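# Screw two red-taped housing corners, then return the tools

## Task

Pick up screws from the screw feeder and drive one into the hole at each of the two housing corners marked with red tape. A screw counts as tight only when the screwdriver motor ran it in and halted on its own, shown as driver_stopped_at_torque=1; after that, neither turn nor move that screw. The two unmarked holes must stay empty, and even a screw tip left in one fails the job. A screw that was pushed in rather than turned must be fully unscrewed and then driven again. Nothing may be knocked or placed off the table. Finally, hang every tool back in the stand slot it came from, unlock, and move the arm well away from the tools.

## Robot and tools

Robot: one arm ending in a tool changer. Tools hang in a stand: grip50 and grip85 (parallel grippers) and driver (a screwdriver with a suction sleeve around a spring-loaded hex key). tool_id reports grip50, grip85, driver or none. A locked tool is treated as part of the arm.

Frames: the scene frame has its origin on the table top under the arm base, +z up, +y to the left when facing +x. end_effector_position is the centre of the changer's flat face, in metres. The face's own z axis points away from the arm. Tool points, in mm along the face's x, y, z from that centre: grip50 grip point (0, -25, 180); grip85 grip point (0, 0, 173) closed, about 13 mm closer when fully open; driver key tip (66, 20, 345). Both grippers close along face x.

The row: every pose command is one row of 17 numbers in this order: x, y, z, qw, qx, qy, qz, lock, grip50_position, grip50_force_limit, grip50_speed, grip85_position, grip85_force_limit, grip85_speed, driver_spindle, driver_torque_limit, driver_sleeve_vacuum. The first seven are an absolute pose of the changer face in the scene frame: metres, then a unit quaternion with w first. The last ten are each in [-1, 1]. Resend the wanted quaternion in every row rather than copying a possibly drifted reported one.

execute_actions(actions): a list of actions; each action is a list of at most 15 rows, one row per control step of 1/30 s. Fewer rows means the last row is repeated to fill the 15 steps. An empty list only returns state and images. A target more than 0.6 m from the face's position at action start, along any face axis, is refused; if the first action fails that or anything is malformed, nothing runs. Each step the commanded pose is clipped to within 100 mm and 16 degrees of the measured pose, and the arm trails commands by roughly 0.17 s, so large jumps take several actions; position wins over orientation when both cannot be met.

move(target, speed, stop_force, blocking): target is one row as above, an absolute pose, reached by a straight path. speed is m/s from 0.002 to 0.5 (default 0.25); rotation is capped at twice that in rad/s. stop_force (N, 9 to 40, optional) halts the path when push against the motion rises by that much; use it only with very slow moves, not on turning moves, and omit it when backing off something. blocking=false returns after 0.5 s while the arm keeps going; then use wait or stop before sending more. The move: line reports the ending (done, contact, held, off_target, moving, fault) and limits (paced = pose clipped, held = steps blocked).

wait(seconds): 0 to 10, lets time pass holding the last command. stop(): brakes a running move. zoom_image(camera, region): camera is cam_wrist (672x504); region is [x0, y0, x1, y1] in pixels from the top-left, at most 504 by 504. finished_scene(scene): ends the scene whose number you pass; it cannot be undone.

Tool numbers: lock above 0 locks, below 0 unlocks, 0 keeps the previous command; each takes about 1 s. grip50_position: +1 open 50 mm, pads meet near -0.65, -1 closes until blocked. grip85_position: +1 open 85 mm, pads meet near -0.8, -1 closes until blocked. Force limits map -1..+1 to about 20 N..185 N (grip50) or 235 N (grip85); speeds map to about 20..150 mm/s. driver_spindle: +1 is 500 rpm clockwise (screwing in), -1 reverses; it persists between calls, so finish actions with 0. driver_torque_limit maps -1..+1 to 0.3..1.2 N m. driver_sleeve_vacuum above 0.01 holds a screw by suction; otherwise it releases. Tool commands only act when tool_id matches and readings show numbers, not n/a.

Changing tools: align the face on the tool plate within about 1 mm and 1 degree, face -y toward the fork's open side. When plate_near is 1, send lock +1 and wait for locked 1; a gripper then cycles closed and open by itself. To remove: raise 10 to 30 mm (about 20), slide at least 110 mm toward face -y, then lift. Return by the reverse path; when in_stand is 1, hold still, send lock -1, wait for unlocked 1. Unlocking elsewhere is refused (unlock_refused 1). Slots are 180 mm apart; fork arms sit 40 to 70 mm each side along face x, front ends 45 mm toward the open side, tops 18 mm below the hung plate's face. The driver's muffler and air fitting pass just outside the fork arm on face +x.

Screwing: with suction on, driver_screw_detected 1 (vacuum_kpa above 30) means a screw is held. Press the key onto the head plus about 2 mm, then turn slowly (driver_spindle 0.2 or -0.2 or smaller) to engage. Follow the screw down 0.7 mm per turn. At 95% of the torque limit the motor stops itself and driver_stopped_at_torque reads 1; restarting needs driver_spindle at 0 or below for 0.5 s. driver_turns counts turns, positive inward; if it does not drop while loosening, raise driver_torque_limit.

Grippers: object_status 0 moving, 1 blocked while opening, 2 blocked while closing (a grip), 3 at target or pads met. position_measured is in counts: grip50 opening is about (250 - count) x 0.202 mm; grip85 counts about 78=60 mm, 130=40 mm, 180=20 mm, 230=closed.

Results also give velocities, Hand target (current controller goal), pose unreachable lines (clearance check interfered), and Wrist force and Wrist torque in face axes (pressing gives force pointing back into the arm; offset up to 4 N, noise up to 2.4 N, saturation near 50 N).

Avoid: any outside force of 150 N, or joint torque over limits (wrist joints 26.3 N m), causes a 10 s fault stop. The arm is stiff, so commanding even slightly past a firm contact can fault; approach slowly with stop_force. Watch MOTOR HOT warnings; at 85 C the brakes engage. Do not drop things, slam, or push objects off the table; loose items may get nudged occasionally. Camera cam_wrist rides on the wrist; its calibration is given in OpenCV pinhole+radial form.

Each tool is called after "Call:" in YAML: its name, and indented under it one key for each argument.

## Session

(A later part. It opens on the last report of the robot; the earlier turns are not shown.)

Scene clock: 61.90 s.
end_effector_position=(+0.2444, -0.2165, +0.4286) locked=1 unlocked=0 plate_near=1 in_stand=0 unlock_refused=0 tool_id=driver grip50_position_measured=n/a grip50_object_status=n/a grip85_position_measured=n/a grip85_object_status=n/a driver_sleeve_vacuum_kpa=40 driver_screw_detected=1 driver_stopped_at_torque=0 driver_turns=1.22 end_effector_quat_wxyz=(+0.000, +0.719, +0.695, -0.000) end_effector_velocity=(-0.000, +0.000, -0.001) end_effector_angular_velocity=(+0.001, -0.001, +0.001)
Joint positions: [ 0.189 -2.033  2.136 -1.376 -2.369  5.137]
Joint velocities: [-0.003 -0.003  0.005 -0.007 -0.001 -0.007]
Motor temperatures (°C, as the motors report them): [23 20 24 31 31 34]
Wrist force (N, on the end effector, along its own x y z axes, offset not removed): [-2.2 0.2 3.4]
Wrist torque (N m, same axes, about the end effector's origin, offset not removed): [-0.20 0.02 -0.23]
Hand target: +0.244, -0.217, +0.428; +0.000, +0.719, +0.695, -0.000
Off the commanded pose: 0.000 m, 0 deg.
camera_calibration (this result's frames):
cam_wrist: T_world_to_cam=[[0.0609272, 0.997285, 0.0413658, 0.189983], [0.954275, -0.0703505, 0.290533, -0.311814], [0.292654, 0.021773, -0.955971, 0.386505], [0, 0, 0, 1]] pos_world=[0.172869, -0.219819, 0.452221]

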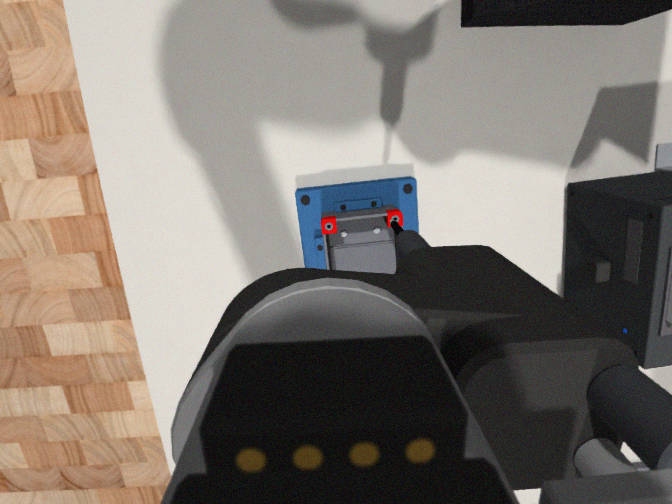

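Call:
execute_actions:
  actions:
    - [[0.2456,-0.211,0.426,0,0.7193,0.6947,0,0,0,0,0,0,0,0,0,0,1]]
    - [[0.2456,-0.211,0.426,0,0.7193,0.6947,0,0,0,0,0,0,0,0,0,0,1]]

Call:
zoom_image:
  camera: "cam_wrist"
  region: [360,190,420,250]

Call:
move:
  target: [0.2456,-0.211,0.4135,0,0.7193,0.6947,0,0,0,0,0,0,0,0,0,0,1]
  speed: 0.008
  stop_force: 9

Call:
zoom_image:
  camera: "cam_wrist"
  region: [360,190,420,250]

Scene clock: 65.83 s.
end_effector_position=(+0.2456, -0.2110, +0.4260) locked=1 unlocked=0 plate_near=1 in_stand=0 unlock_refused=0 tool_id=driver grip50_position_measured=n/a grip50_object_status=n/a grip85_position_measured=n/a grip85_object_status=n/a driver_sleeve_vacuum_kpa=40 driver_screw_detected=1 driver_stopped_at_torque=0 driver_turns=1.22 end_effector_quat_wxyz=(-0.000, +0.719, +0.695, -0.000) end_effector_velocity=(-0.000, +0.001, -0.001) end_effector_angular_velocity=(-0.001, +0.002, +0.002)
Joint positions: [ 0.194 -2.025  2.146 -1.389 -2.367  5.143]
Joint velocities: [-0.     0.     0.002 -0.    -0.    -0.001]
Motor temperatures (°C, as the motors report them): [23 20 24 31 31 34]
Wrist force (N, on the end effector, along its own x y z axes, offset not removed): [-3.0 3.9 1.1]
Wrist torque (N m, same axes, about the end effector's origin, offset not removed): [0.17 -0.03 -0.22]
Hand target: +0.246, -0.211, +0.426; -0.000, +0.719, +0.695, +0.000
Off the commanded pose: 0.000 m, 0 deg.
camera_calibration (this result's frames):
cam_wrist: T_world_to_cam=[[0.0608784, 0.997283, 0.0414875, 0.184501], [0.954257, -0.0703409, 0.290597, -0.311844], [0.292725, 0.0218986, -0.955946, 0.38353], [0, 0, 0, 1]] pos_world=[0.174078, -0.214334, 0.4496]

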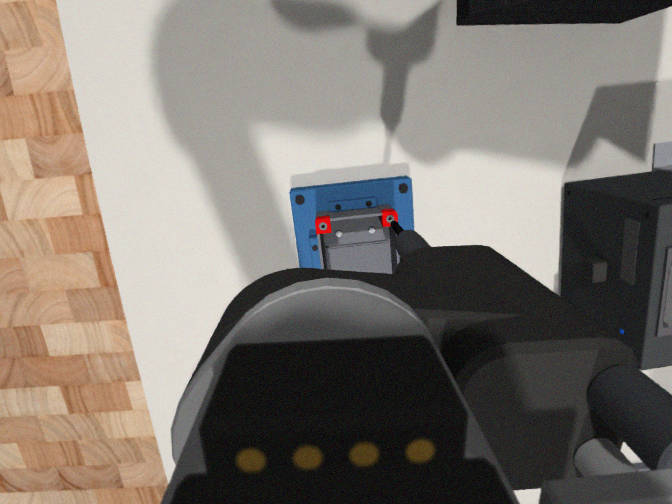

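Region (360, 190, 420, 250) of cam_wrist's 672x504 image, scaled by 8.400, with more detail than that image has.

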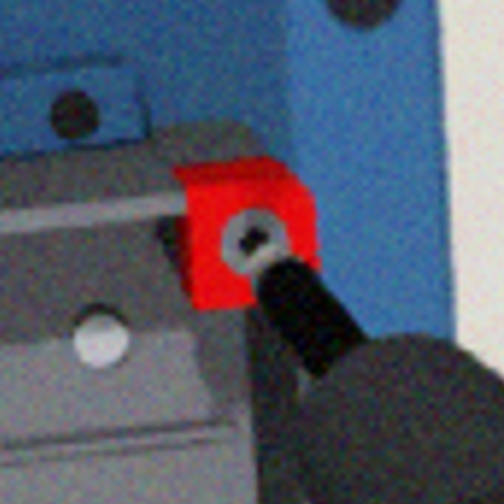

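Scene clock: 67.67 s.
end_effector_position=(+0.2456, -0.2110, +0.4144) locked=1 unlocked=0 plate_near=1 in_stand=0 unlock_refused=0 tool_id=driver grip50_position_measured=n/a grip50_object_status=n/a grip85_position_measured=n/a grip85_object_status=n/a driver_sleeve_vacuum_kpa=40 driver_screw_detected=1 driver_stopped_at_torque=0 driver_turns=1.22 end_effector_quat_wxyz=(+0.000, +0.719, +0.695, -0.000) end_effector_velocity=(+0.000, -0.000, +0.002) end_effector_angular_velocity=(-0.002, -0.001, +0.000)
Joint positions: [ 0.166 -2.041  2.18  -1.436 -2.376  5.104]
Joint velocities: [ 0.006  0.003 -0.007  0.009 -0.     0.008]
Motor temperatures (°C, as the motors report them): [23 20 24 31 31 34]
Wrist force (N, on the end effector, along its own x y z axes, offset not removed): [-0.9 -0.1 -5.4]
Wrist torque (N m, same axes, about the end effector's origin, offset not removed): [-0.22 0.63 -0.28]
Hand target: +0.246, -0.211, +0.415; +0.000, +0.719, +0.695, -0.000
Off the commanded pose: 0.001 m, 0 deg.
move: contact
camera_calibration (this result's frames):
cam_wrist: T_world_to_cam=[[0.0608615, 0.997299, 0.0411075, 0.185147], [0.95431, -0.0702102, 0.290453, -0.308357], [0.292555, 0.0215519, -0.956006, 0.372451], [0, 0, 0, 1]] pos_world=[0.174037, -0.214323, 0.438017]

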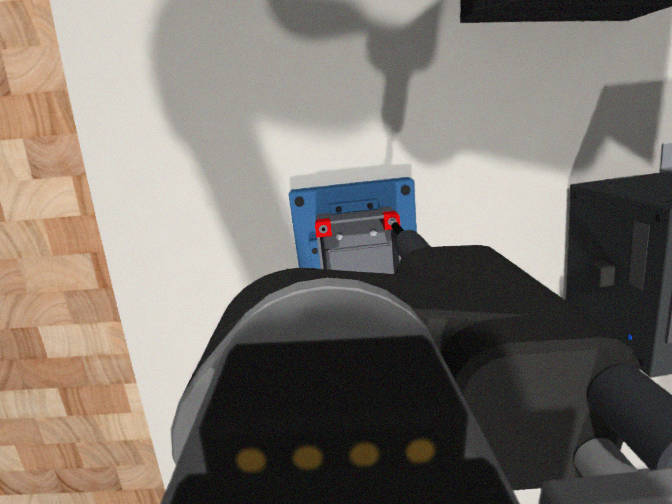

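Region (360, 190, 420, 250) of cam_wrist's 672x504 image, scaled by 8.400, with more detail than that image has.

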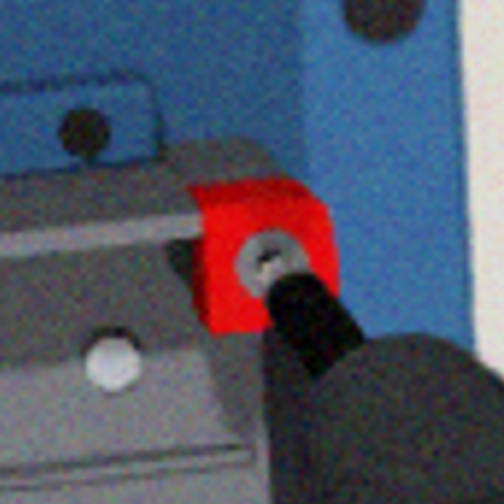

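Call:
execute_actions:
  actions:
    - [[0.2456,-0.211,0.423,0,0.7193,0.6947,0,0,0,0,0,0,0,0,0,0,1]]
    - [[0.2443,-0.2118,0.423,0,0.7193,0.6947,0,0,0,0,0,0,0,0,0,0,1]]
    - [[0.2443,-0.2118,0.42,0,0.7193,0.6947,0,0,0,0,0,0,0,0,0,0,1]]
    - [[0.2443,-0.2118,0.4175,0,0.7193,0.6947,0,0,0,0,0,0,0,0,0,0,1]]

Call:
zoom_image:
  camera: "cam_wrist"
  region: [360,190,420,250]

Scene clock: 72.03 s.
end_effector_position=(+0.2443, -0.2118, +0.4176) locked=1 unlocked=0 plate_near=1 in_stand=0 unlock_refused=0 tool_id=driver grip50_position_measured=n/a grip50_object_status=n/a grip85_position_measured=n/a grip85_object_status=n/a driver_sleeve_vacuum_kpa=40 driver_screw_detected=1 driver_stopped_at_torque=0 driver_turns=1.22 end_effector_quat_wxyz=(+0.000, +0.719, +0.695, -0.000) end_effector_velocity=(+0.000, -0.000, -0.000) end_effector_angular_velocity=(+0.000, -0.000, -0.001)
Joint positions: [ 0.173 -2.041  2.172 -1.42  -2.373  5.114]
Joint velocities: [-0.002 -0.001  0.    -0.002 -0.    -0.002]
Motor temperatures (°C, as the motors report them): [23 20 24 31 31 34]
Wrist force (N, on the end effector, along its own x y z axes, offset not removed): [0.2 3.7 -5.5]
Wrist torque (N m, same axes, about the end effector's origin, offset not removed): [-0.35 0.44 0.00]
Hand target: +0.244, -0.212, +0.418; +0.000, +0.719, +0.695, -0.000
Off the commanded pose: 0.000 m, 0 deg.
camera_calibration (this result's frames):
cam_wrist: T_world_to_cam=[[0.0608888, 0.997283, 0.0414633, 0.185732], [0.954259, -0.0703436, 0.290589, -0.308211], [0.292716, 0.0218731, -0.955949, 0.375879], [0, 0, 0, 1]] pos_world=[0.172778, -0.215129, 0.441183]

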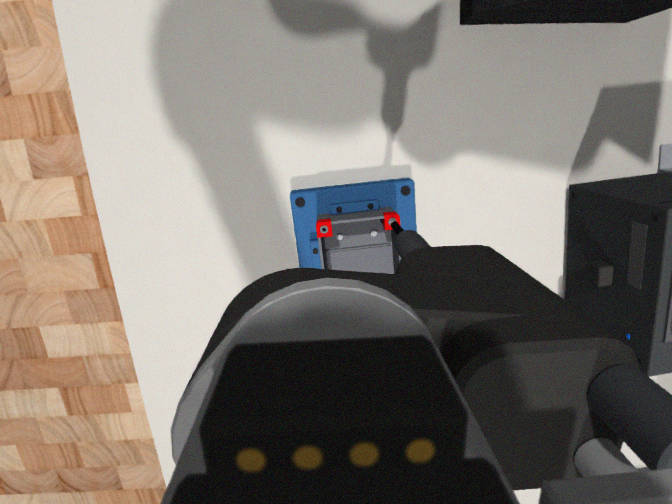

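Region (360, 190, 420, 250) of cam_wrist's 672x504 image, scaled by 8.400, with more detail than that image has.

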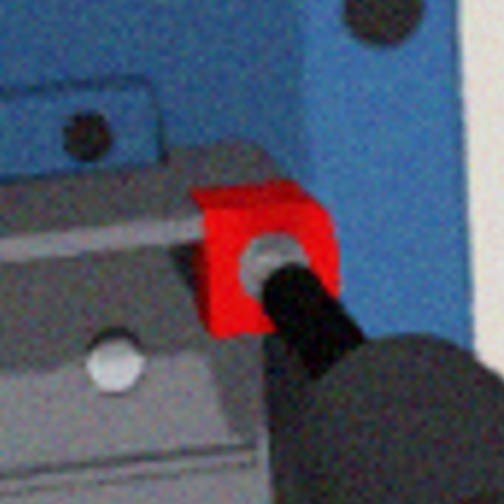

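Call:
execute_actions:
  actions:
    - [[0.2444,-0.2117,0.417,0,0.7193,0.6947,0,0,0,0,0,0,0,0,0.2,0,1]]
    - [[0.2444,-0.2117,0.4164,0,0.7193,0.6947,0,0,0,0,0,0,0,0,0.2,0,1]]
    - [[0.2444,-0.2117,0.415,0,0.7193,0.6947,0,0,0,0,0,0,0,0,0.5,0,1]]
    - [[0.2444,-0.2117,0.4135,0,0.7193,0.6947,0,0,0,0,0,0,0,0,0.5,0,1]]
    - [[0.2444,-0.2117,0.4135,0,0.7193,0.6947,0,0,0,0,0,0,0,0,0,0,1]]

Call:
zoom_image:
  camera: "cam_wrist"
  region: [360,190,420,250]

Scene clock: 76.93 s.
end_effector_position=(+0.2444, -0.2117, +0.4135) locked=1 unlocked=0 plate_near=1 in_stand=0 unlock_refused=0 tool_id=driver grip50_position_measured=n/a grip50_object_status=n/a grip85_position_measured=n/a grip85_object_status=n/a driver_sleeve_vacuum_kpa=40 driver_screw_detected=1 driver_stopped_at_torque=0 driver_turns=6.85 end_effector_quat_wxyz=(+0.000, +0.719, +0.695, -0.000) end_effector_velocity=(-0.000, +0.000, -0.000) end_effector_angular_velocity=(+0.000, -0.000, +0.000)
Joint positions: [ 0.163 -2.046  2.184 -1.437 -2.376  5.1  ]
Joint velocities: [ 0.    -0.     0.001 -0.001  0.    -0.   ]
Motor temperatures (°C, as the motors report them): [23 20 24 31 31 34]
Wrist force (N, on the end effector, along its own x y z axes, offset not removed): [-1.4 0.4 -4.7]
Wrist torque (N m, same axes, about the end effector's origin, offset not removed): [-0.30 0.56 -0.02]
Hand target: +0.244, -0.212, +0.414; +0.000, +0.719, +0.695, -0.000
Off the commanded pose: 0.000 m, 0 deg.
camera_calibration (this result's frames):
cam_wrist: T_world_to_cam=[[0.0608775, 0.997283, 0.0414858, 0.185788], [0.954257, -0.0703395, 0.290597, -0.307116], [0.292726, 0.0218973, -0.955946, 0.371947], [0, 0, 0, 1]] pos_world=[0.172878, -0.21503, 0.4371]

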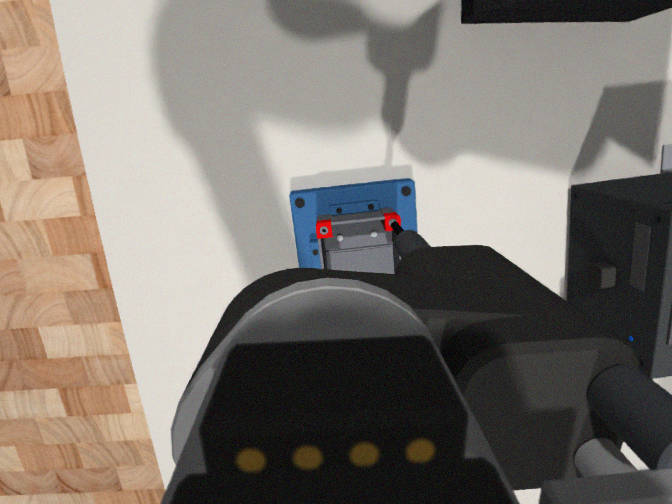

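Region (360, 190, 420, 250) of cam_wrist's 672x504 image, scaled by 8.400, with more detail than that image has.

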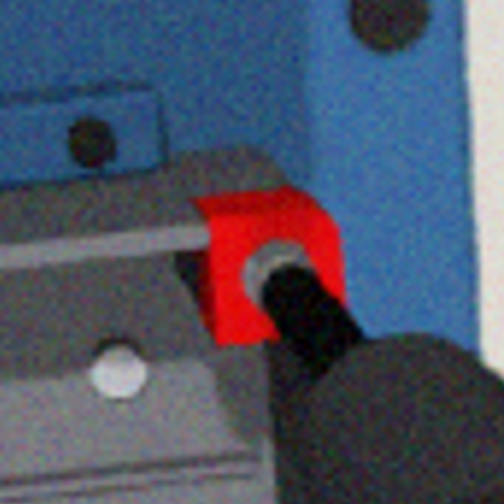

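Call:
execute_actions:
  actions:
    - [[0.2444,-0.2117,0.412,0,0.7193,0.6947,0,0,0,0,0,0,0,0,0.5,0,1]]
    - [[0.2444,-0.2117,0.4105,0,0.7193,0.6947,0,0,0,0,0,0,0,0,0.5,0,1]]
    - [[0.2444,-0.2117,0.409,0,0.7193,0.6947,0,0,0,0,0,0,0,0,0.5,0,1]]
    - [[0.2444,-0.2117,0.4075,0,0.7193,0.6947,0,0,0,0,0,0,0,0,0.5,0,1]]
    - [[0.2444,-0.2117,0.4065,0,0.7193,0.6947,0,0,0,0,0,0,0,0,0.5,0,1]]
    - [[0.2444,-0.2117,0.4065,0,0.7193,0.6947,0,0,0,0,0,0,0,0,0,0,0]]

Scene clock: 82.53 s.
end_effector_position=(+0.2444, -0.2117, +0.4065) locked=1 unlocked=0 plate_near=1 in_stand=0 unlock_refused=0 tool_id=driver grip50_position_measured=n/a grip50_object_status=n/a grip85_position_measured=n/a grip85_object_status=n/a driver_sleeve_vacuum_kpa=0 driver_screw_detected=0 driver_stopped_at_torque=1 driver_turns=14.43 end_effector_quat_wxyz=(+0.000, +0.719, +0.695, -0.000) end_effector_velocity=(+0.000, -0.000, +0.001) end_effector_angular_velocity=(+0.000, -0.002, -0.000)
Joint positions: [ 0.145 -2.055  2.205 -1.467 -2.381  5.075]
Joint velocities: [ 0.001 -0.    -0.001  0.    -0.     0.   ]
Motor temperatures (°C, as the motors report them): [23 20 24 31 31 34]
Wrist force (N, on the end effector, along its own x y z axes, offset not removed): [1.6 3.3 -1.0]
Wrist torque (N m, same axes, about the end effector's origin, offset not removed): [0.11 0.33 -0.15]
Hand target: +0.244, -0.212, +0.407; +0.000, +0.719, +0.695, -0.000
Off the commanded pose: 0.000 m, 0 deg.
camera_calibration (this result's frames):
cam_wrist: T_world_to_cam=[[0.0608775, 0.997283, 0.0414858, 0.186079], [0.954256, -0.0703396, 0.290598, -0.305082], [0.292726, 0.0218972, -0.955945, 0.365255], [0, 0, 0, 1]] pos_world=[0.172878, -0.21503, 0.4301]

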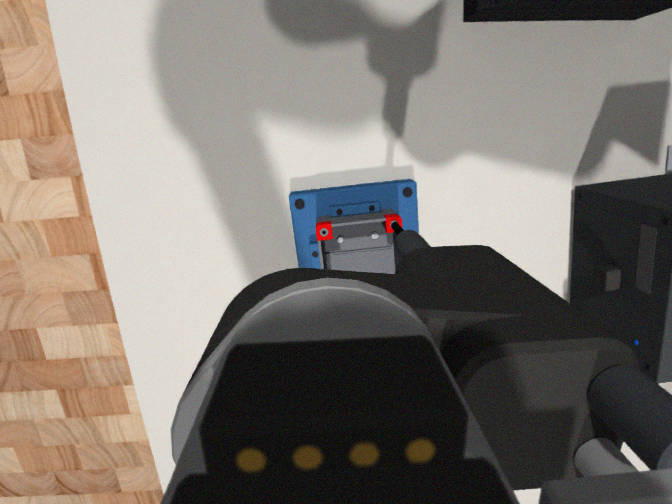

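Call:
move:
  target: [0.2444,-0.2117,0.425,0,0.7193,0.6947,0,0,0,0,0,0,0,0,0,0,0]
  speed: 0.03

Call:
move:
  target: [0.29,-0.06,0.535,0,0.7193,0.6947,0,0,0,0,0,0,0,0,0,0,0]
  speed: 0.15

Call:
move:
  target: [0.3059,0.02,0.522,0,0.7193,0.6947,0,0,0,0,0,0,0,0,0,0,0]
  speed: 0.12

Call:
execute_actions:
  actions:
    - [[0.3059,0.02,0.515,0,0.7193,0.6947,0,0,0,0,0,0,0,0,0,0,0]]
    - [[0.3059,0.02,0.511,0,0.7193,0.6947,0,0,0,0,0,0,0,0,0.15,0,1]]
    - [[0.3059,0.02,0.508,0,0.7193,0.6947,0,0,0,0,0,0,0,0,0.15,0,1]]
    - [[0.3059,0.02,0.508,0,0.7193,0.6947,0,0,0,0,0,0,0,0,0,0,1]]

Call:
move:
  target: [0.3059,0.02,0.535,0,0.7193,0.6947,0,0,0,0,0,0,0,0,0,0,1]
  speed: 0.025

Call:
move:
  target: [0.29,-0.05,0.535,0,0.7193,0.6947,0,0,0,0,0,0,0,0,0,0,1]
  speed: 0.15

Call:
move:
  target: [0.2479,-0.2777,0.4355,0,0.7193,0.6947,0,0,0,0,0,0,0,0,0,0,1]
  speed: 0.12

Call:
execute_actions:
  actions:
    - [[0.2479,-0.2777,0.4355,0,0.7193,0.6947,0,0,0,0,0,0,0,0,0,0,1]]

Call:
zoom_image:
  camera: "cam_wrist"
  region: [360,190,420,250]

Scene clock: 88.07 s.
end_effector_position=(+0.2444, -0.2117, +0.4246) locked=1 unlocked=0 plate_near=1 in_stand=0 unlock_refused=0 tool_id=driver grip50_position_measured=n/a grip50_object_status=n/a grip85_position_measured=n/a grip85_object_status=n/a driver_sleeve_vacuum_kpa=0 driver_screw_detected=0 driver_stopped_at_torque=1 driver_turns=14.43 end_effector_quat_wxyz=(-0.000, +0.719, +0.695, +0.000) end_effector_velocity=(+0.000, -0.000, +0.003) end_effector_angular_velocity=(-0.000, +0.000, -0.001)
Joint positions: [ 0.19  -2.031  2.151 -1.392 -2.368  5.137]
Joint velocities: [ 0.007  0.005 -0.01   0.013  0.002  0.011]
Motor temperatures (°C, as the motors report them): [23 20 24 31 31 34]
Wrist force (N, on the end effector, along its own x y z axes, offset not removed): [-0.1 5.5 2.2]
Wrist torque (N m, same axes, about the end effector's origin, offset not removed): [0.23 0.05 -0.16]
Hand target: +0.244, -0.212, +0.425; -0.000, +0.719, +0.695, +0.000
Off the commanded pose: 0.000 m, 0 deg.
move: done
camera_calibration (this result's frames):
cam_wrist: T_world_to_cam=[[0.060809, 0.99728, 0.0416554, 0.185275], [0.954222, -0.0703264, 0.290715, -0.310383], [0.292854, 0.0220704, -0.955903, 0.38257], [0, 0, 0, 1]] pos_world=[0.172871, -0.215043, 0.448215]

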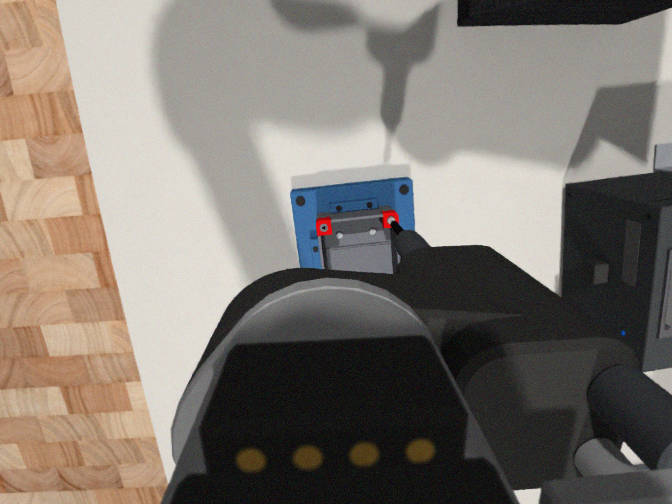

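Scene clock: 89.97 s.
end_effector_position=(+0.2901, -0.0602, +0.5348) locked=1 unlocked=0 plate_near=1 in_stand=0 unlock_refused=0 tool_id=driver grip50_position_measured=n/a grip50_object_status=n/a grip85_position_measured=n/a grip85_object_status=n/a driver_sleeve_vacuum_kpa=0 driver_screw_detected=0 driver_stopped_at_torque=1 driver_turns=14.43 end_effector_quat_wxyz=(-0.000, +0.719, +0.695, +0.000) end_effector_velocity=(+0.001, +0.002, +0.002) end_effector_angular_velocity=(+0.000, +0.001, -0.001)
Joint positions: [ 0.569 -1.547  1.815 -1.241 -2.2    5.589]
Joint velocities: [ 0.003  0.008 -0.008  0.002  0.002  0.004]
Motor temperatures (°C, as the motors report them): [23 20 24 31 31 34]
Wrist force (N, on the end effector, along its own x y z axes, offset not removed): [-2.1 3.9 -0.2]
Wrist torque (N m, same axes, about the end effector's origin, offset not removed): [0.08 0.13 -0.23]
Hand target: +0.290, -0.060, +0.535; -0.000, +0.719, +0.695, +0.000
Off the commanded pose: 0.000 m, 0 deg.
move: done
camera_calibration (this result's frames):
cam_wrist: T_world_to_cam=[[0.0605988, 0.997263, 0.0423703, 0.0265098], [0.954245, -0.070333, 0.290637, -0.375298], [0.292822, 0.0228193, -0.955895, 0.471249], [0, 0, 0, 1]] pos_world=[0.218528, -0.0635866, 0.558417]

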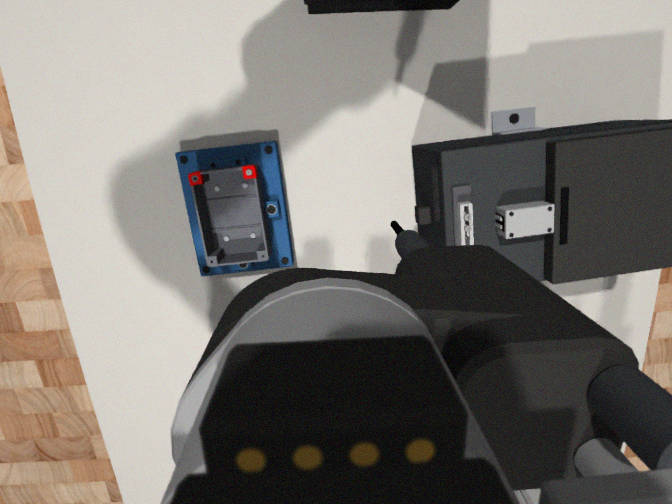

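Scene clock: 91.23 s.
end_effector_position=(+0.3059, +0.0197, +0.5221) locked=1 unlocked=0 plate_near=1 in_stand=0 unlock_refused=0 tool_id=driver grip50_position_measured=n/a grip50_object_status=n/a grip85_position_measured=n/a grip85_object_status=n/a driver_sleeve_vacuum_kpa=0 driver_screw_detected=0 driver_stopped_at_torque=1 driver_turns=14.43 end_effector_quat_wxyz=(-0.000, +0.719, +0.695, +0.000) end_effector_velocity=(+0.001, +0.003, -0.000) end_effector_angular_velocity=(+0.000, -0.001, +0.000)
Joint positions: [ 0.619 -1.384  1.811 -1.37  -2.172  5.641]
Joint velocities: [ 0.002  0.006 -0.002 -0.004  0.001  0.001]
Motor temperatures (°C, as the motors report them): [23 20 24 31 31 34]
Wrist force (N, on the end effector, along its own x y z axes, offset not removed): [-2.5 1.8 3.1]
Wrist torque (N m, same axes, about the end effector's origin, offset not removed): [0.08 -0.05 -0.14]
Hand target: +0.306, +0.020, +0.522; -0.000, +0.719, +0.695, +0.000
Off the commanded pose: 0.000 m, 0 deg.
move: done
camera_calibration (this result's frames):
cam_wrist: T_world_to_cam=[[0.0608304, 0.997281, 0.0415888, -0.0532627], [0.954264, -0.0703242, 0.290576, -0.381062], [0.29271, 0.0220109, -0.955948, 0.45268], [0, 0, 0, 1]] pos_world=[0.234369, 0.0163562, 0.545681]

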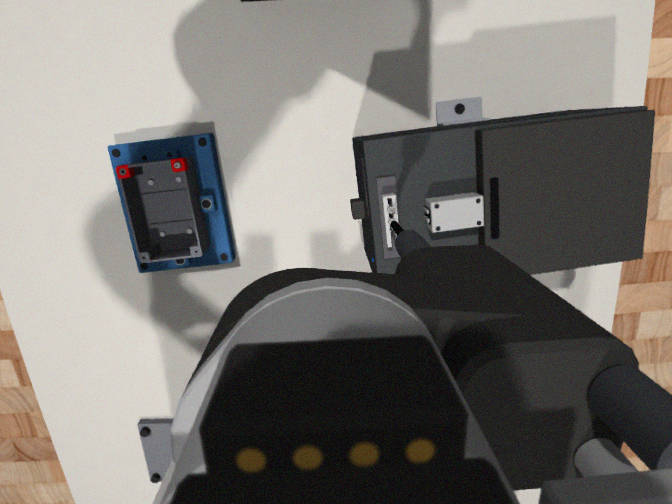

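Scene clock: 93.23 s.
end_effector_position=(+0.3059, +0.0200, +0.5080) locked=1 unlocked=0 plate_near=1 in_stand=0 unlock_refused=0 tool_id=driver grip50_position_measured=n/a grip50_object_status=n/a grip85_position_measured=n/a grip85_object_status=n/a driver_sleeve_vacuum_kpa=40 driver_screw_detected=1 driver_stopped_at_torque=0 driver_turns=15.65 end_effector_quat_wxyz=(+0.000, +0.719, +0.695, -0.000) end_effector_velocity=(-0.001, +0.000, -0.000) end_effector_angular_velocity=(-0.001, +0.000, +0.002)
Joint positions: [ 0.604 -1.394  1.851 -1.409 -2.181  5.626]
Joint velocities: [ 0.001 -0.     0.001  0.001  0.    -0.001]
Motor temperatures (°C, as the motors report them): [23 20 24 31 31 34]
Wrist force (N, on the end effector, along its own x y z axes, offset not removed): [3.1 2.4 -5.9]
Wrist torque (N m, same axes, about the end effector's origin, offset not removed): [-0.04 -0.16 -0.30]
Hand target: +0.306, +0.020, +0.508; +0.000, +0.719, +0.695, -0.000
Off the commanded pose: 0.000 m, 0 deg.
camera_calibration (this result's frames):
cam_wrist: T_world_to_cam=[[0.0608773, 0.997283, 0.0414859, -0.0529469], [0.954256, -0.0703394, 0.290598, -0.376967], [0.292727, 0.0218974, -0.955945, 0.439208], [0, 0, 0, 1]] pos_world=[0.234378, 0.0166699, 0.531601]

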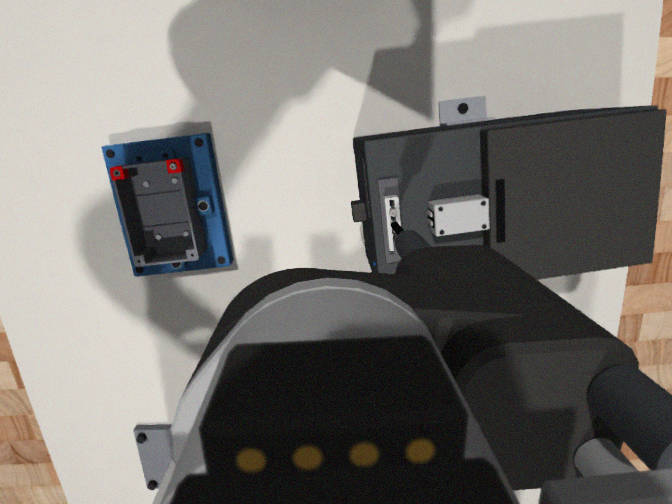

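Scene clock: 94.63 s.
end_effector_position=(+0.3059, +0.0200, +0.5346) locked=1 unlocked=0 plate_near=1 in_stand=0 unlock_refused=0 tool_id=driver grip50_position_measured=n/a grip50_object_status=n/a grip85_position_measured=n/a grip85_object_status=n/a driver_sleeve_vacuum_kpa=40 driver_screw_detected=1 driver_stopped_at_torque=0 driver_turns=15.65 end_effector_quat_wxyz=(-0.000, +0.719, +0.695, +0.000) end_effector_velocity=(-0.001, +0.000, +0.002) end_effector_angular_velocity=(-0.002, +0.002, +0.002)
Joint positions: [ 0.633 -1.374  1.774 -1.335 -2.164  5.654]
Joint velocities: [ 0.003  0.003 -0.007  0.009  0.002  0.003]
Motor temperatures (°C, as the motors report them): [23 20 24 31 31 34]
Wrist force (N, on the end effector, along its own x y z axes, offset not removed): [-2.7 -0.6 1.6]
Wrist torque (N m, same axes, about the end effector's origin, offset not removed): [-0.11 0.00 -0.20]
Hand target: +0.306, +0.020, +0.535; -0.000, +0.719, +0.695, +0.000
Off the commanded pose: 0.000 m, 0 deg.
move: done
camera_calibration (this result's frames):
cam_wrist: T_world_to_cam=[[0.0608331, 0.997281, 0.0415854, -0.0540713], [0.954252, -0.0703267, 0.290616, -0.384686], [0.29275, 0.0220039, -0.955936, 0.464636], [0, 0, 0, 1]] pos_world=[0.234355, 0.0166468, 0.558207]

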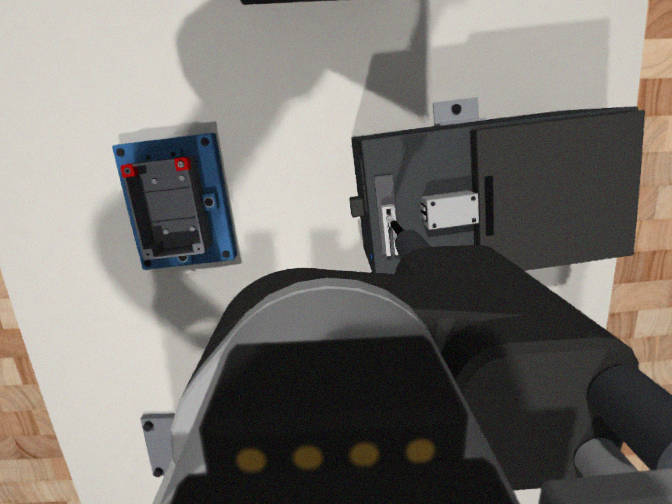

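Scene clock: 95.73 s.
end_effector_position=(+0.2900, -0.0497, +0.5350) locked=1 unlocked=0 plate_near=1 in_stand=0 unlock_refused=0 tool_id=driver grip50_position_measured=n/a grip50_object_status=n/a grip85_position_measured=n/a grip85_object_status=n/a driver_sleeve_vacuum_kpa=40 driver_screw_detected=1 driver_stopped_at_torque=0 driver_turns=15.65 end_effector_quat_wxyz=(+0.000, +0.719, +0.695, -0.000) end_effector_velocity=(-0.001, -0.003, -0.001) end_effector_angular_velocity=(-0.001, +0.002, -0.001)
Joint positions: [ 0.581 -1.528  1.813 -1.251 -2.194  5.603]
Joint velocities: [-0.003 -0.006  0.003  0.003 -0.001 -0.001]
Motor temperatures (°C, as the motors report them): [23 20 24 31 31 34]
Wrist force (N, on the end effector, along its own x y z axes, offset not removed): [-2.1 2.8 2.8]
Wrist torque (N m, same axes, about the end effector's origin, offset not removed): [0.24 -0.04 -0.23]
Hand target: +0.290, -0.050, +0.535; +0.000, +0.719, +0.695, -0.000
Off the commanded pose: 0.000 m, 0 deg.
move: done
camera_calibration (this result's frames):
cam_wrist: T_world_to_cam=[[0.0609256, 0.997285, 0.0413699, 0.0164547], [0.95425, -0.0703521, 0.290616, -0.374543], [0.292737, 0.0217713, -0.955945, 0.471148], [0, 0, 0, 1]] pos_world=[0.218483, -0.0530174, 0.558559]

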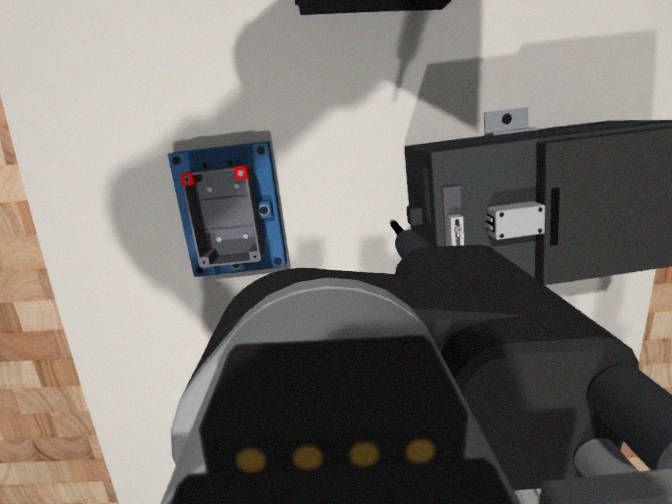

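Scene clock: 98.43 s.
end_effector_position=(+0.2476, -0.2775, +0.4356) locked=1 unlocked=0 plate_near=1 in_stand=0 unlock_refused=0 tool_id=driver grip50_position_measured=n/a grip50_object_status=n/a grip85_position_measured=n/a grip85_object_status=n/a driver_sleeve_vacuum_kpa=40 driver_screw_detected=1 driver_stopped_at_torque=0 driver_turns=15.65 end_effector_quat_wxyz=(+0.000, +0.719, +0.695, -0.001) end_effector_velocity=(-0.000, -0.002, -0.002) end_effector_angular_velocity=(+0.002, -0.001, +0.003)
Joint positions: [ 0.065 -2.1    2.072 -1.372 -2.399  4.962]
Joint velocities: [-0.01  -0.006  0.005 -0.011 -0.    -0.019]
Motor temperatures (°C, as the motors report them): [23 20 24 31 31 34]
Wrist force (N, on the end effector, along its own x y z axes, offset not removed): [-2.4 3.0 3.0]
Wrist torque (N m, same axes, about the end effector's origin, offset not removed): [0.29 0.15 -0.22]
Hand target: +0.248, -0.278, +0.435; +0.000, +0.719, +0.695, -0.000
Off the commanded pose: 0.000 m, 0 deg.
move: done
camera_calibration (this result's frames):
cam_wrist: T_world_to_cam=[[0.061361, 0.997311, 0.0400739, 0.250805], [0.954334, -0.0703829, 0.290331, -0.321142], [0.292371, 0.0204289, -0.956087, 0.393312], [0, 0, 0, 1]] pos_world=[0.176094, -0.280768, 0.459228]

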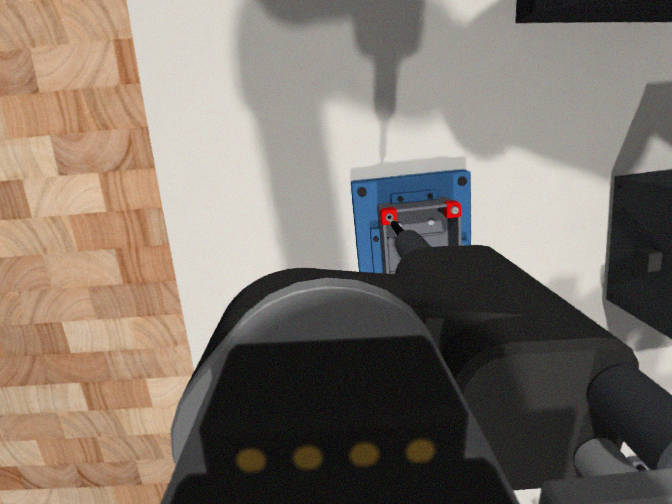

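Scene clock: 98.93 s.
end_effector_position=(+0.2479, -0.2777, +0.4355) locked=1 unlocked=0 plate_near=1 in_stand=0 unlock_refused=0 tool_id=driver grip50_position_measured=n/a grip50_object_status=n/a grip85_position_measured=n/a grip85_object_status=n/a driver_sleeve_vacuum_kpa=40 driver_screw_detected=1 driver_stopped_at_torque=0 driver_turns=15.65 end_effector_quat_wxyz=(+0.000, +0.719, +0.695, -0.000) end_effector_velocity=(+0.000, +0.000, -0.000) end_effector_angular_velocity=(+0.000, +0.001, +0.001)
Joint positions: [ 0.064 -2.1    2.072 -1.374 -2.398  4.959]
Joint velocities: [-0.     0.     0.    -0.001  0.    -0.001]
Motor temperatures (°C, as the motors report them): [23 20 24 31 31 34]
Wrist force (N, on the end effector, along its own x y z axes, offset not removed): [-1.3 1.3 1.4]
Wrist torque (N m, same axes, about the end effector's origin, offset not removed): [-0.05 0.02 -0.34]
Hand target: +0.248, -0.278, +0.436; -0.000, +0.719, +0.695, -0.000
Off the commanded pose: 0.000 m, 0 deg.
camera_calibration (this result's frames):
cam_wrist: T_world_to_cam=[[0.0609056, 0.997283, 0.0414315, 0.250498], [0.954253, -0.0703507, 0.290606, -0.321458], [0.292731, 0.0218366, -0.955945, 0.393383], [0, 0, 0, 1]] pos_world=[0.17634, -0.281023, 0.459092]

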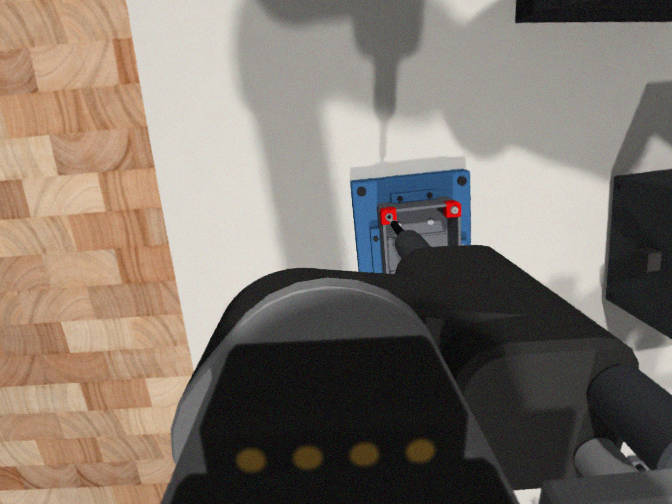

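Region (360, 190, 420, 250) of cam_wrist's 672x504 image, scaled by 8.400, with more detail than that image has.

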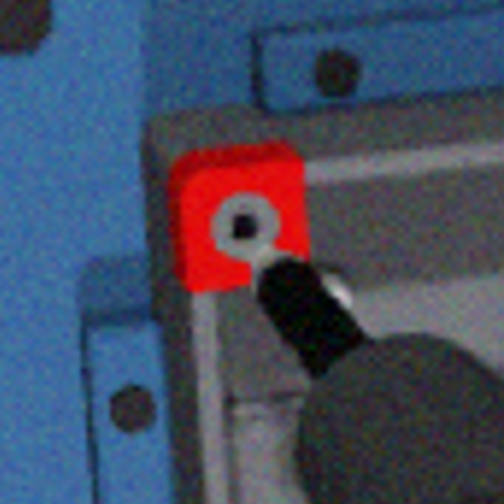

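Call:
move:
  target: [0.2469,-0.278,0.4185,0,0.7193,0.6947,0,0,0,0,0,0,0,0,0,0,1]
  speed: 0.008
  stop_force: 10

Call:
zoom_image:
  camera: "cam_wrist"
  region: [360,190,420,250]

Scene clock: 103.07 s.
end_effector_position=(+0.2469, -0.2780, +0.4188) locked=1 unlocked=0 plate_near=1 in_stand=0 unlock_refused=0 tool_id=driver grip50_position_measured=n/a grip50_object_status=n/a grip85_position_measured=n/a grip85_object_status=n/a driver_sleeve_vacuum_kpa=40 driver_screw_detected=1 driver_stopped_at_torque=0 driver_turns=15.65 end_effector_quat_wxyz=(+0.000, +0.719, +0.695, -0.000) end_effector_velocity=(-0.000, +0.000, -0.002) end_effector_angular_velocity=(-0.000, -0.001, -0.000)
Joint positions: [ 0.018 -2.126  2.124 -1.449 -2.404  4.892]
Joint velocities: [-0.005 -0.003  0.007 -0.01  -0.001 -0.008]
Motor temperatures (°C, as the motors report them): [23 20 24 31 31 34]
Wrist force (N, on the end effector, along its own x y z axes, offset not removed): [0.7 1.4 -3.3]
Wrist torque (N m, same axes, about the end effector's origin, offset not removed): [-0.17 0.31 -0.18]
Hand target: +0.247, -0.278, +0.419; +0.000, +0.719, +0.695, -0.000
Off the commanded pose: 0.000 m, 0 deg.
move: done
camera_calibration (this result's frames):
cam_wrist: T_world_to_cam=[[0.0609181, 0.997284, 0.041386, 0.251563], [0.954273, -0.0703479, 0.290542, -0.315698], [0.292664, 0.0217943, -0.955967, 0.37772], [0, 0, 0, 1]] pos_world=[0.175392, -0.28132, 0.4424]

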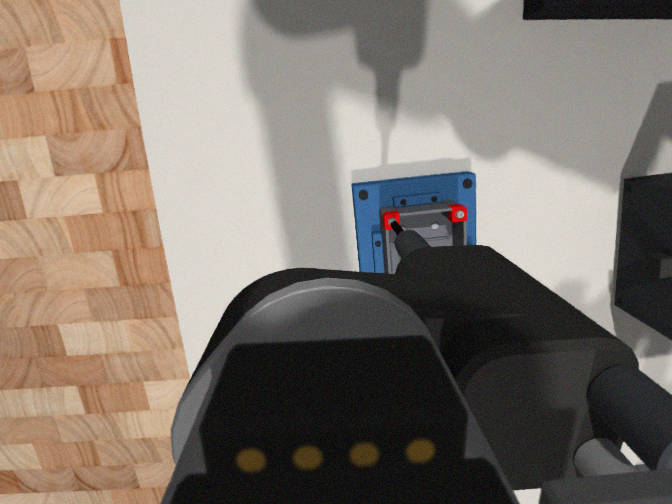

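Region (360, 190, 420, 250) of cam_wrist's 672x504 image, scaled by 8.400, with more detail than that image has.

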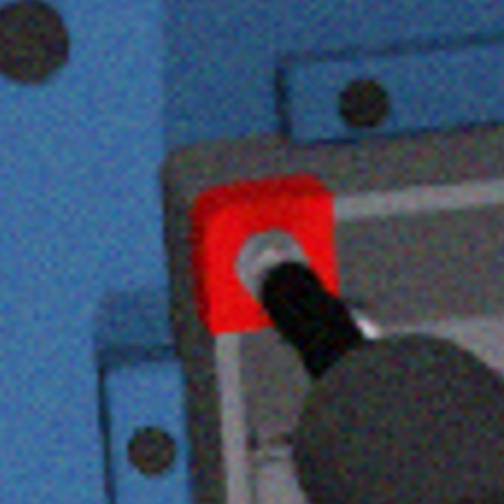

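Call:
execute_actions:
  actions:
    - [[0.2466,-0.278,0.418,0,0.7193,0.6947,0,0,0,0,0,0,0,0,0.2,0,1]]
    - [[0.2466,-0.278,0.4174,0,0.7193,0.6947,0,0,0,0,0,0,0,0,0.2,0,1]]
    - [[0.2466,-0.278,0.416,0,0.7193,0.6947,0,0,0,0,0,0,0,0,0.5,0,1]]
    - [[0.2466,-0.278,0.4145,0,0.7193,0.6947,0,0,0,0,0,0,0,0,0.5,0,1]]
    - [[0.2466,-0.278,0.4145,0,0.7193,0.6947,0,0,0,0,0,0,0,0,0,0,1]]

Call:
zoom_image:
  camera: "cam_wrist"
  region: [360,190,420,250]

Scene clock: 107.77 s.
end_effector_position=(+0.2466, -0.2780, +0.4145) locked=1 unlocked=0 plate_near=1 in_stand=0 unlock_refused=0 tool_id=driver grip50_position_measured=n/a grip50_object_status=n/a grip85_position_measured=n/a grip85_object_status=n/a driver_sleeve_vacuum_kpa=40 driver_screw_detected=1 driver_stopped_at_torque=0 driver_turns=21.28 end_effector_quat_wxyz=(+0.000, +0.719, +0.695, -0.000) end_effector_velocity=(+0.000, -0.000, -0.000) end_effector_angular_velocity=(-0.000, +0.000, +0.001)
Joint positions: [ 0.006 -2.133  2.137 -1.469 -2.406  4.874]
Joint velocities: [-0.    -0.     0.    -0.    -0.    -0.001]
Motor temperatures (°C, as the motors report them): [23 21 24 31 31 34]
Wrist force (N, on the end effector, along its own x y z axes, offset not removed): [-2.9 4.0 -5.2]
Wrist torque (N m, same axes, about the end effector's origin, offset not removed): [-0.55 1.01 -0.17]
Hand target: +0.247, -0.278, +0.415; +0.000, +0.719, +0.695, -0.000
Off the commanded pose: 0.000 m, 0 deg.
camera_calibration (this result's frames):
cam_wrist: T_world_to_cam=[[0.0608769, 0.997283, 0.0414839, 0.251734], [0.954257, -0.0703384, 0.290597, -0.314169], [0.292726, 0.0218956, -0.955946, 0.37371], [0, 0, 0, 1]] pos_world=[0.175078, -0.281331, 0.4381]

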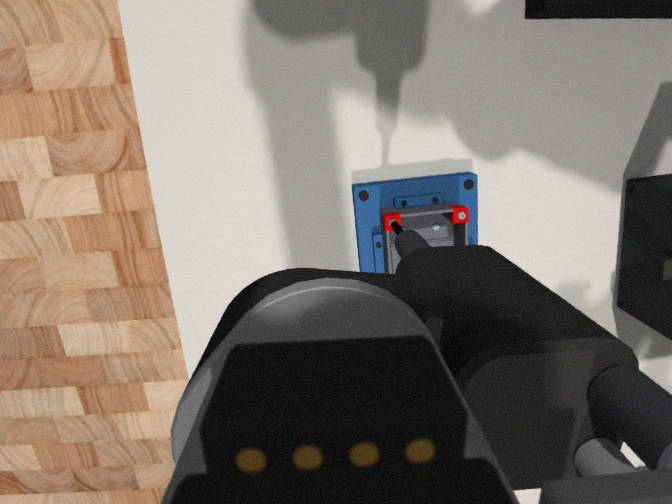

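Region (360, 190, 420, 250) of cam_wrist's 672x504 image, scaled by 8.400, with more detail than that image has.

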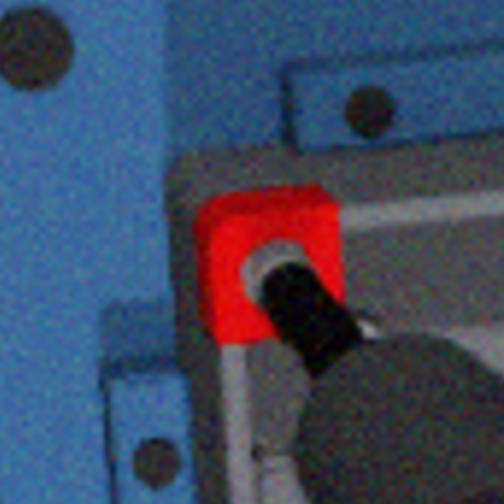

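Call:
execute_actions:
  actions:
    - [[0.2468,-0.2778,0.4125,0,0.7193,0.6947,0,0,0,0,0,0,0,0,0.5,0,1]]
    - [[0.2468,-0.2778,0.411,0,0.7193,0.6947,0,0,0,0,0,0,0,0,0.5,0,1]]
    - [[0.2468,-0.2778,0.4095,0,0.7193,0.6947,0,0,0,0,0,0,0,0,0.5,0,1]]
    - [[0.2468,-0.2778,0.408,0,0.7193,0.6947,0,0,0,0,0,0,0,0,0.5,0,1]]
    - [[0.2468,-0.2778,0.407,0,0.7193,0.6947,0,0,0,0,0,0,0,0,0.5,0,1]]
    - [[0.2468,-0.2778,0.407,0,0.7193,0.6947,0,0,0,0,0,0,0,0,0,0,0]]

Scene clock: 112.97 s.
end_effector_position=(+0.2468, -0.2778, +0.4070) locked=1 unlocked=0 plate_near=1 in_stand=0 unlock_refused=0 tool_id=driver grip50_position_measured=n/a grip50_object_status=n/a grip85_position_measured=n/a grip85_object_status=n/a driver_sleeve_vacuum_kpa=0 driver_screw_detected=0 driver_stopped_at_torque=1 driver_turns=28.76 end_effector_quat_wxyz=(+0.000, +0.719, +0.695, -0.000) end_effector_velocity=(-0.000, +0.000, -0.000) end_effector_angular_velocity=(-0.000, +0.000, +0.001)
Joint positions: [-0.014 -2.142  2.16  -1.506 -2.408  4.844]
Joint velocities: [ 0.001 -0.     0.001  0.001 -0.     0.   ]
Motor temperatures (°C, as the motors report them): [23 21 24 31 31 34]
Wrist force (N, on the end effector, along its own x y z axes, offset not removed): [0.4 2.2 -3.1]
Wrist torque (N m, same axes, about the end effector's origin, offset not removed): [-0.13 0.13 -0.19]
Hand target: +0.247, -0.278, +0.407; +0.000, +0.719, +0.695, -0.000
Off the commanded pose: 0.000 m, 0 deg.
camera_calibration (this result's frames):
cam_wrist: T_world_to_cam=[[0.0608771, 0.997283, 0.0414843, 0.251833], [0.954256, -0.0703387, 0.290598, -0.312166], [0.292726, 0.0218959, -0.955946, 0.366477], [0, 0, 0, 1]] pos_world=[0.175278, -0.281131, 0.4306]

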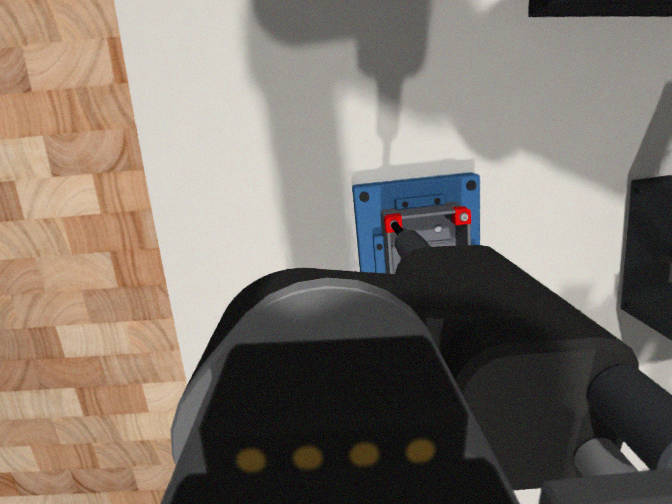

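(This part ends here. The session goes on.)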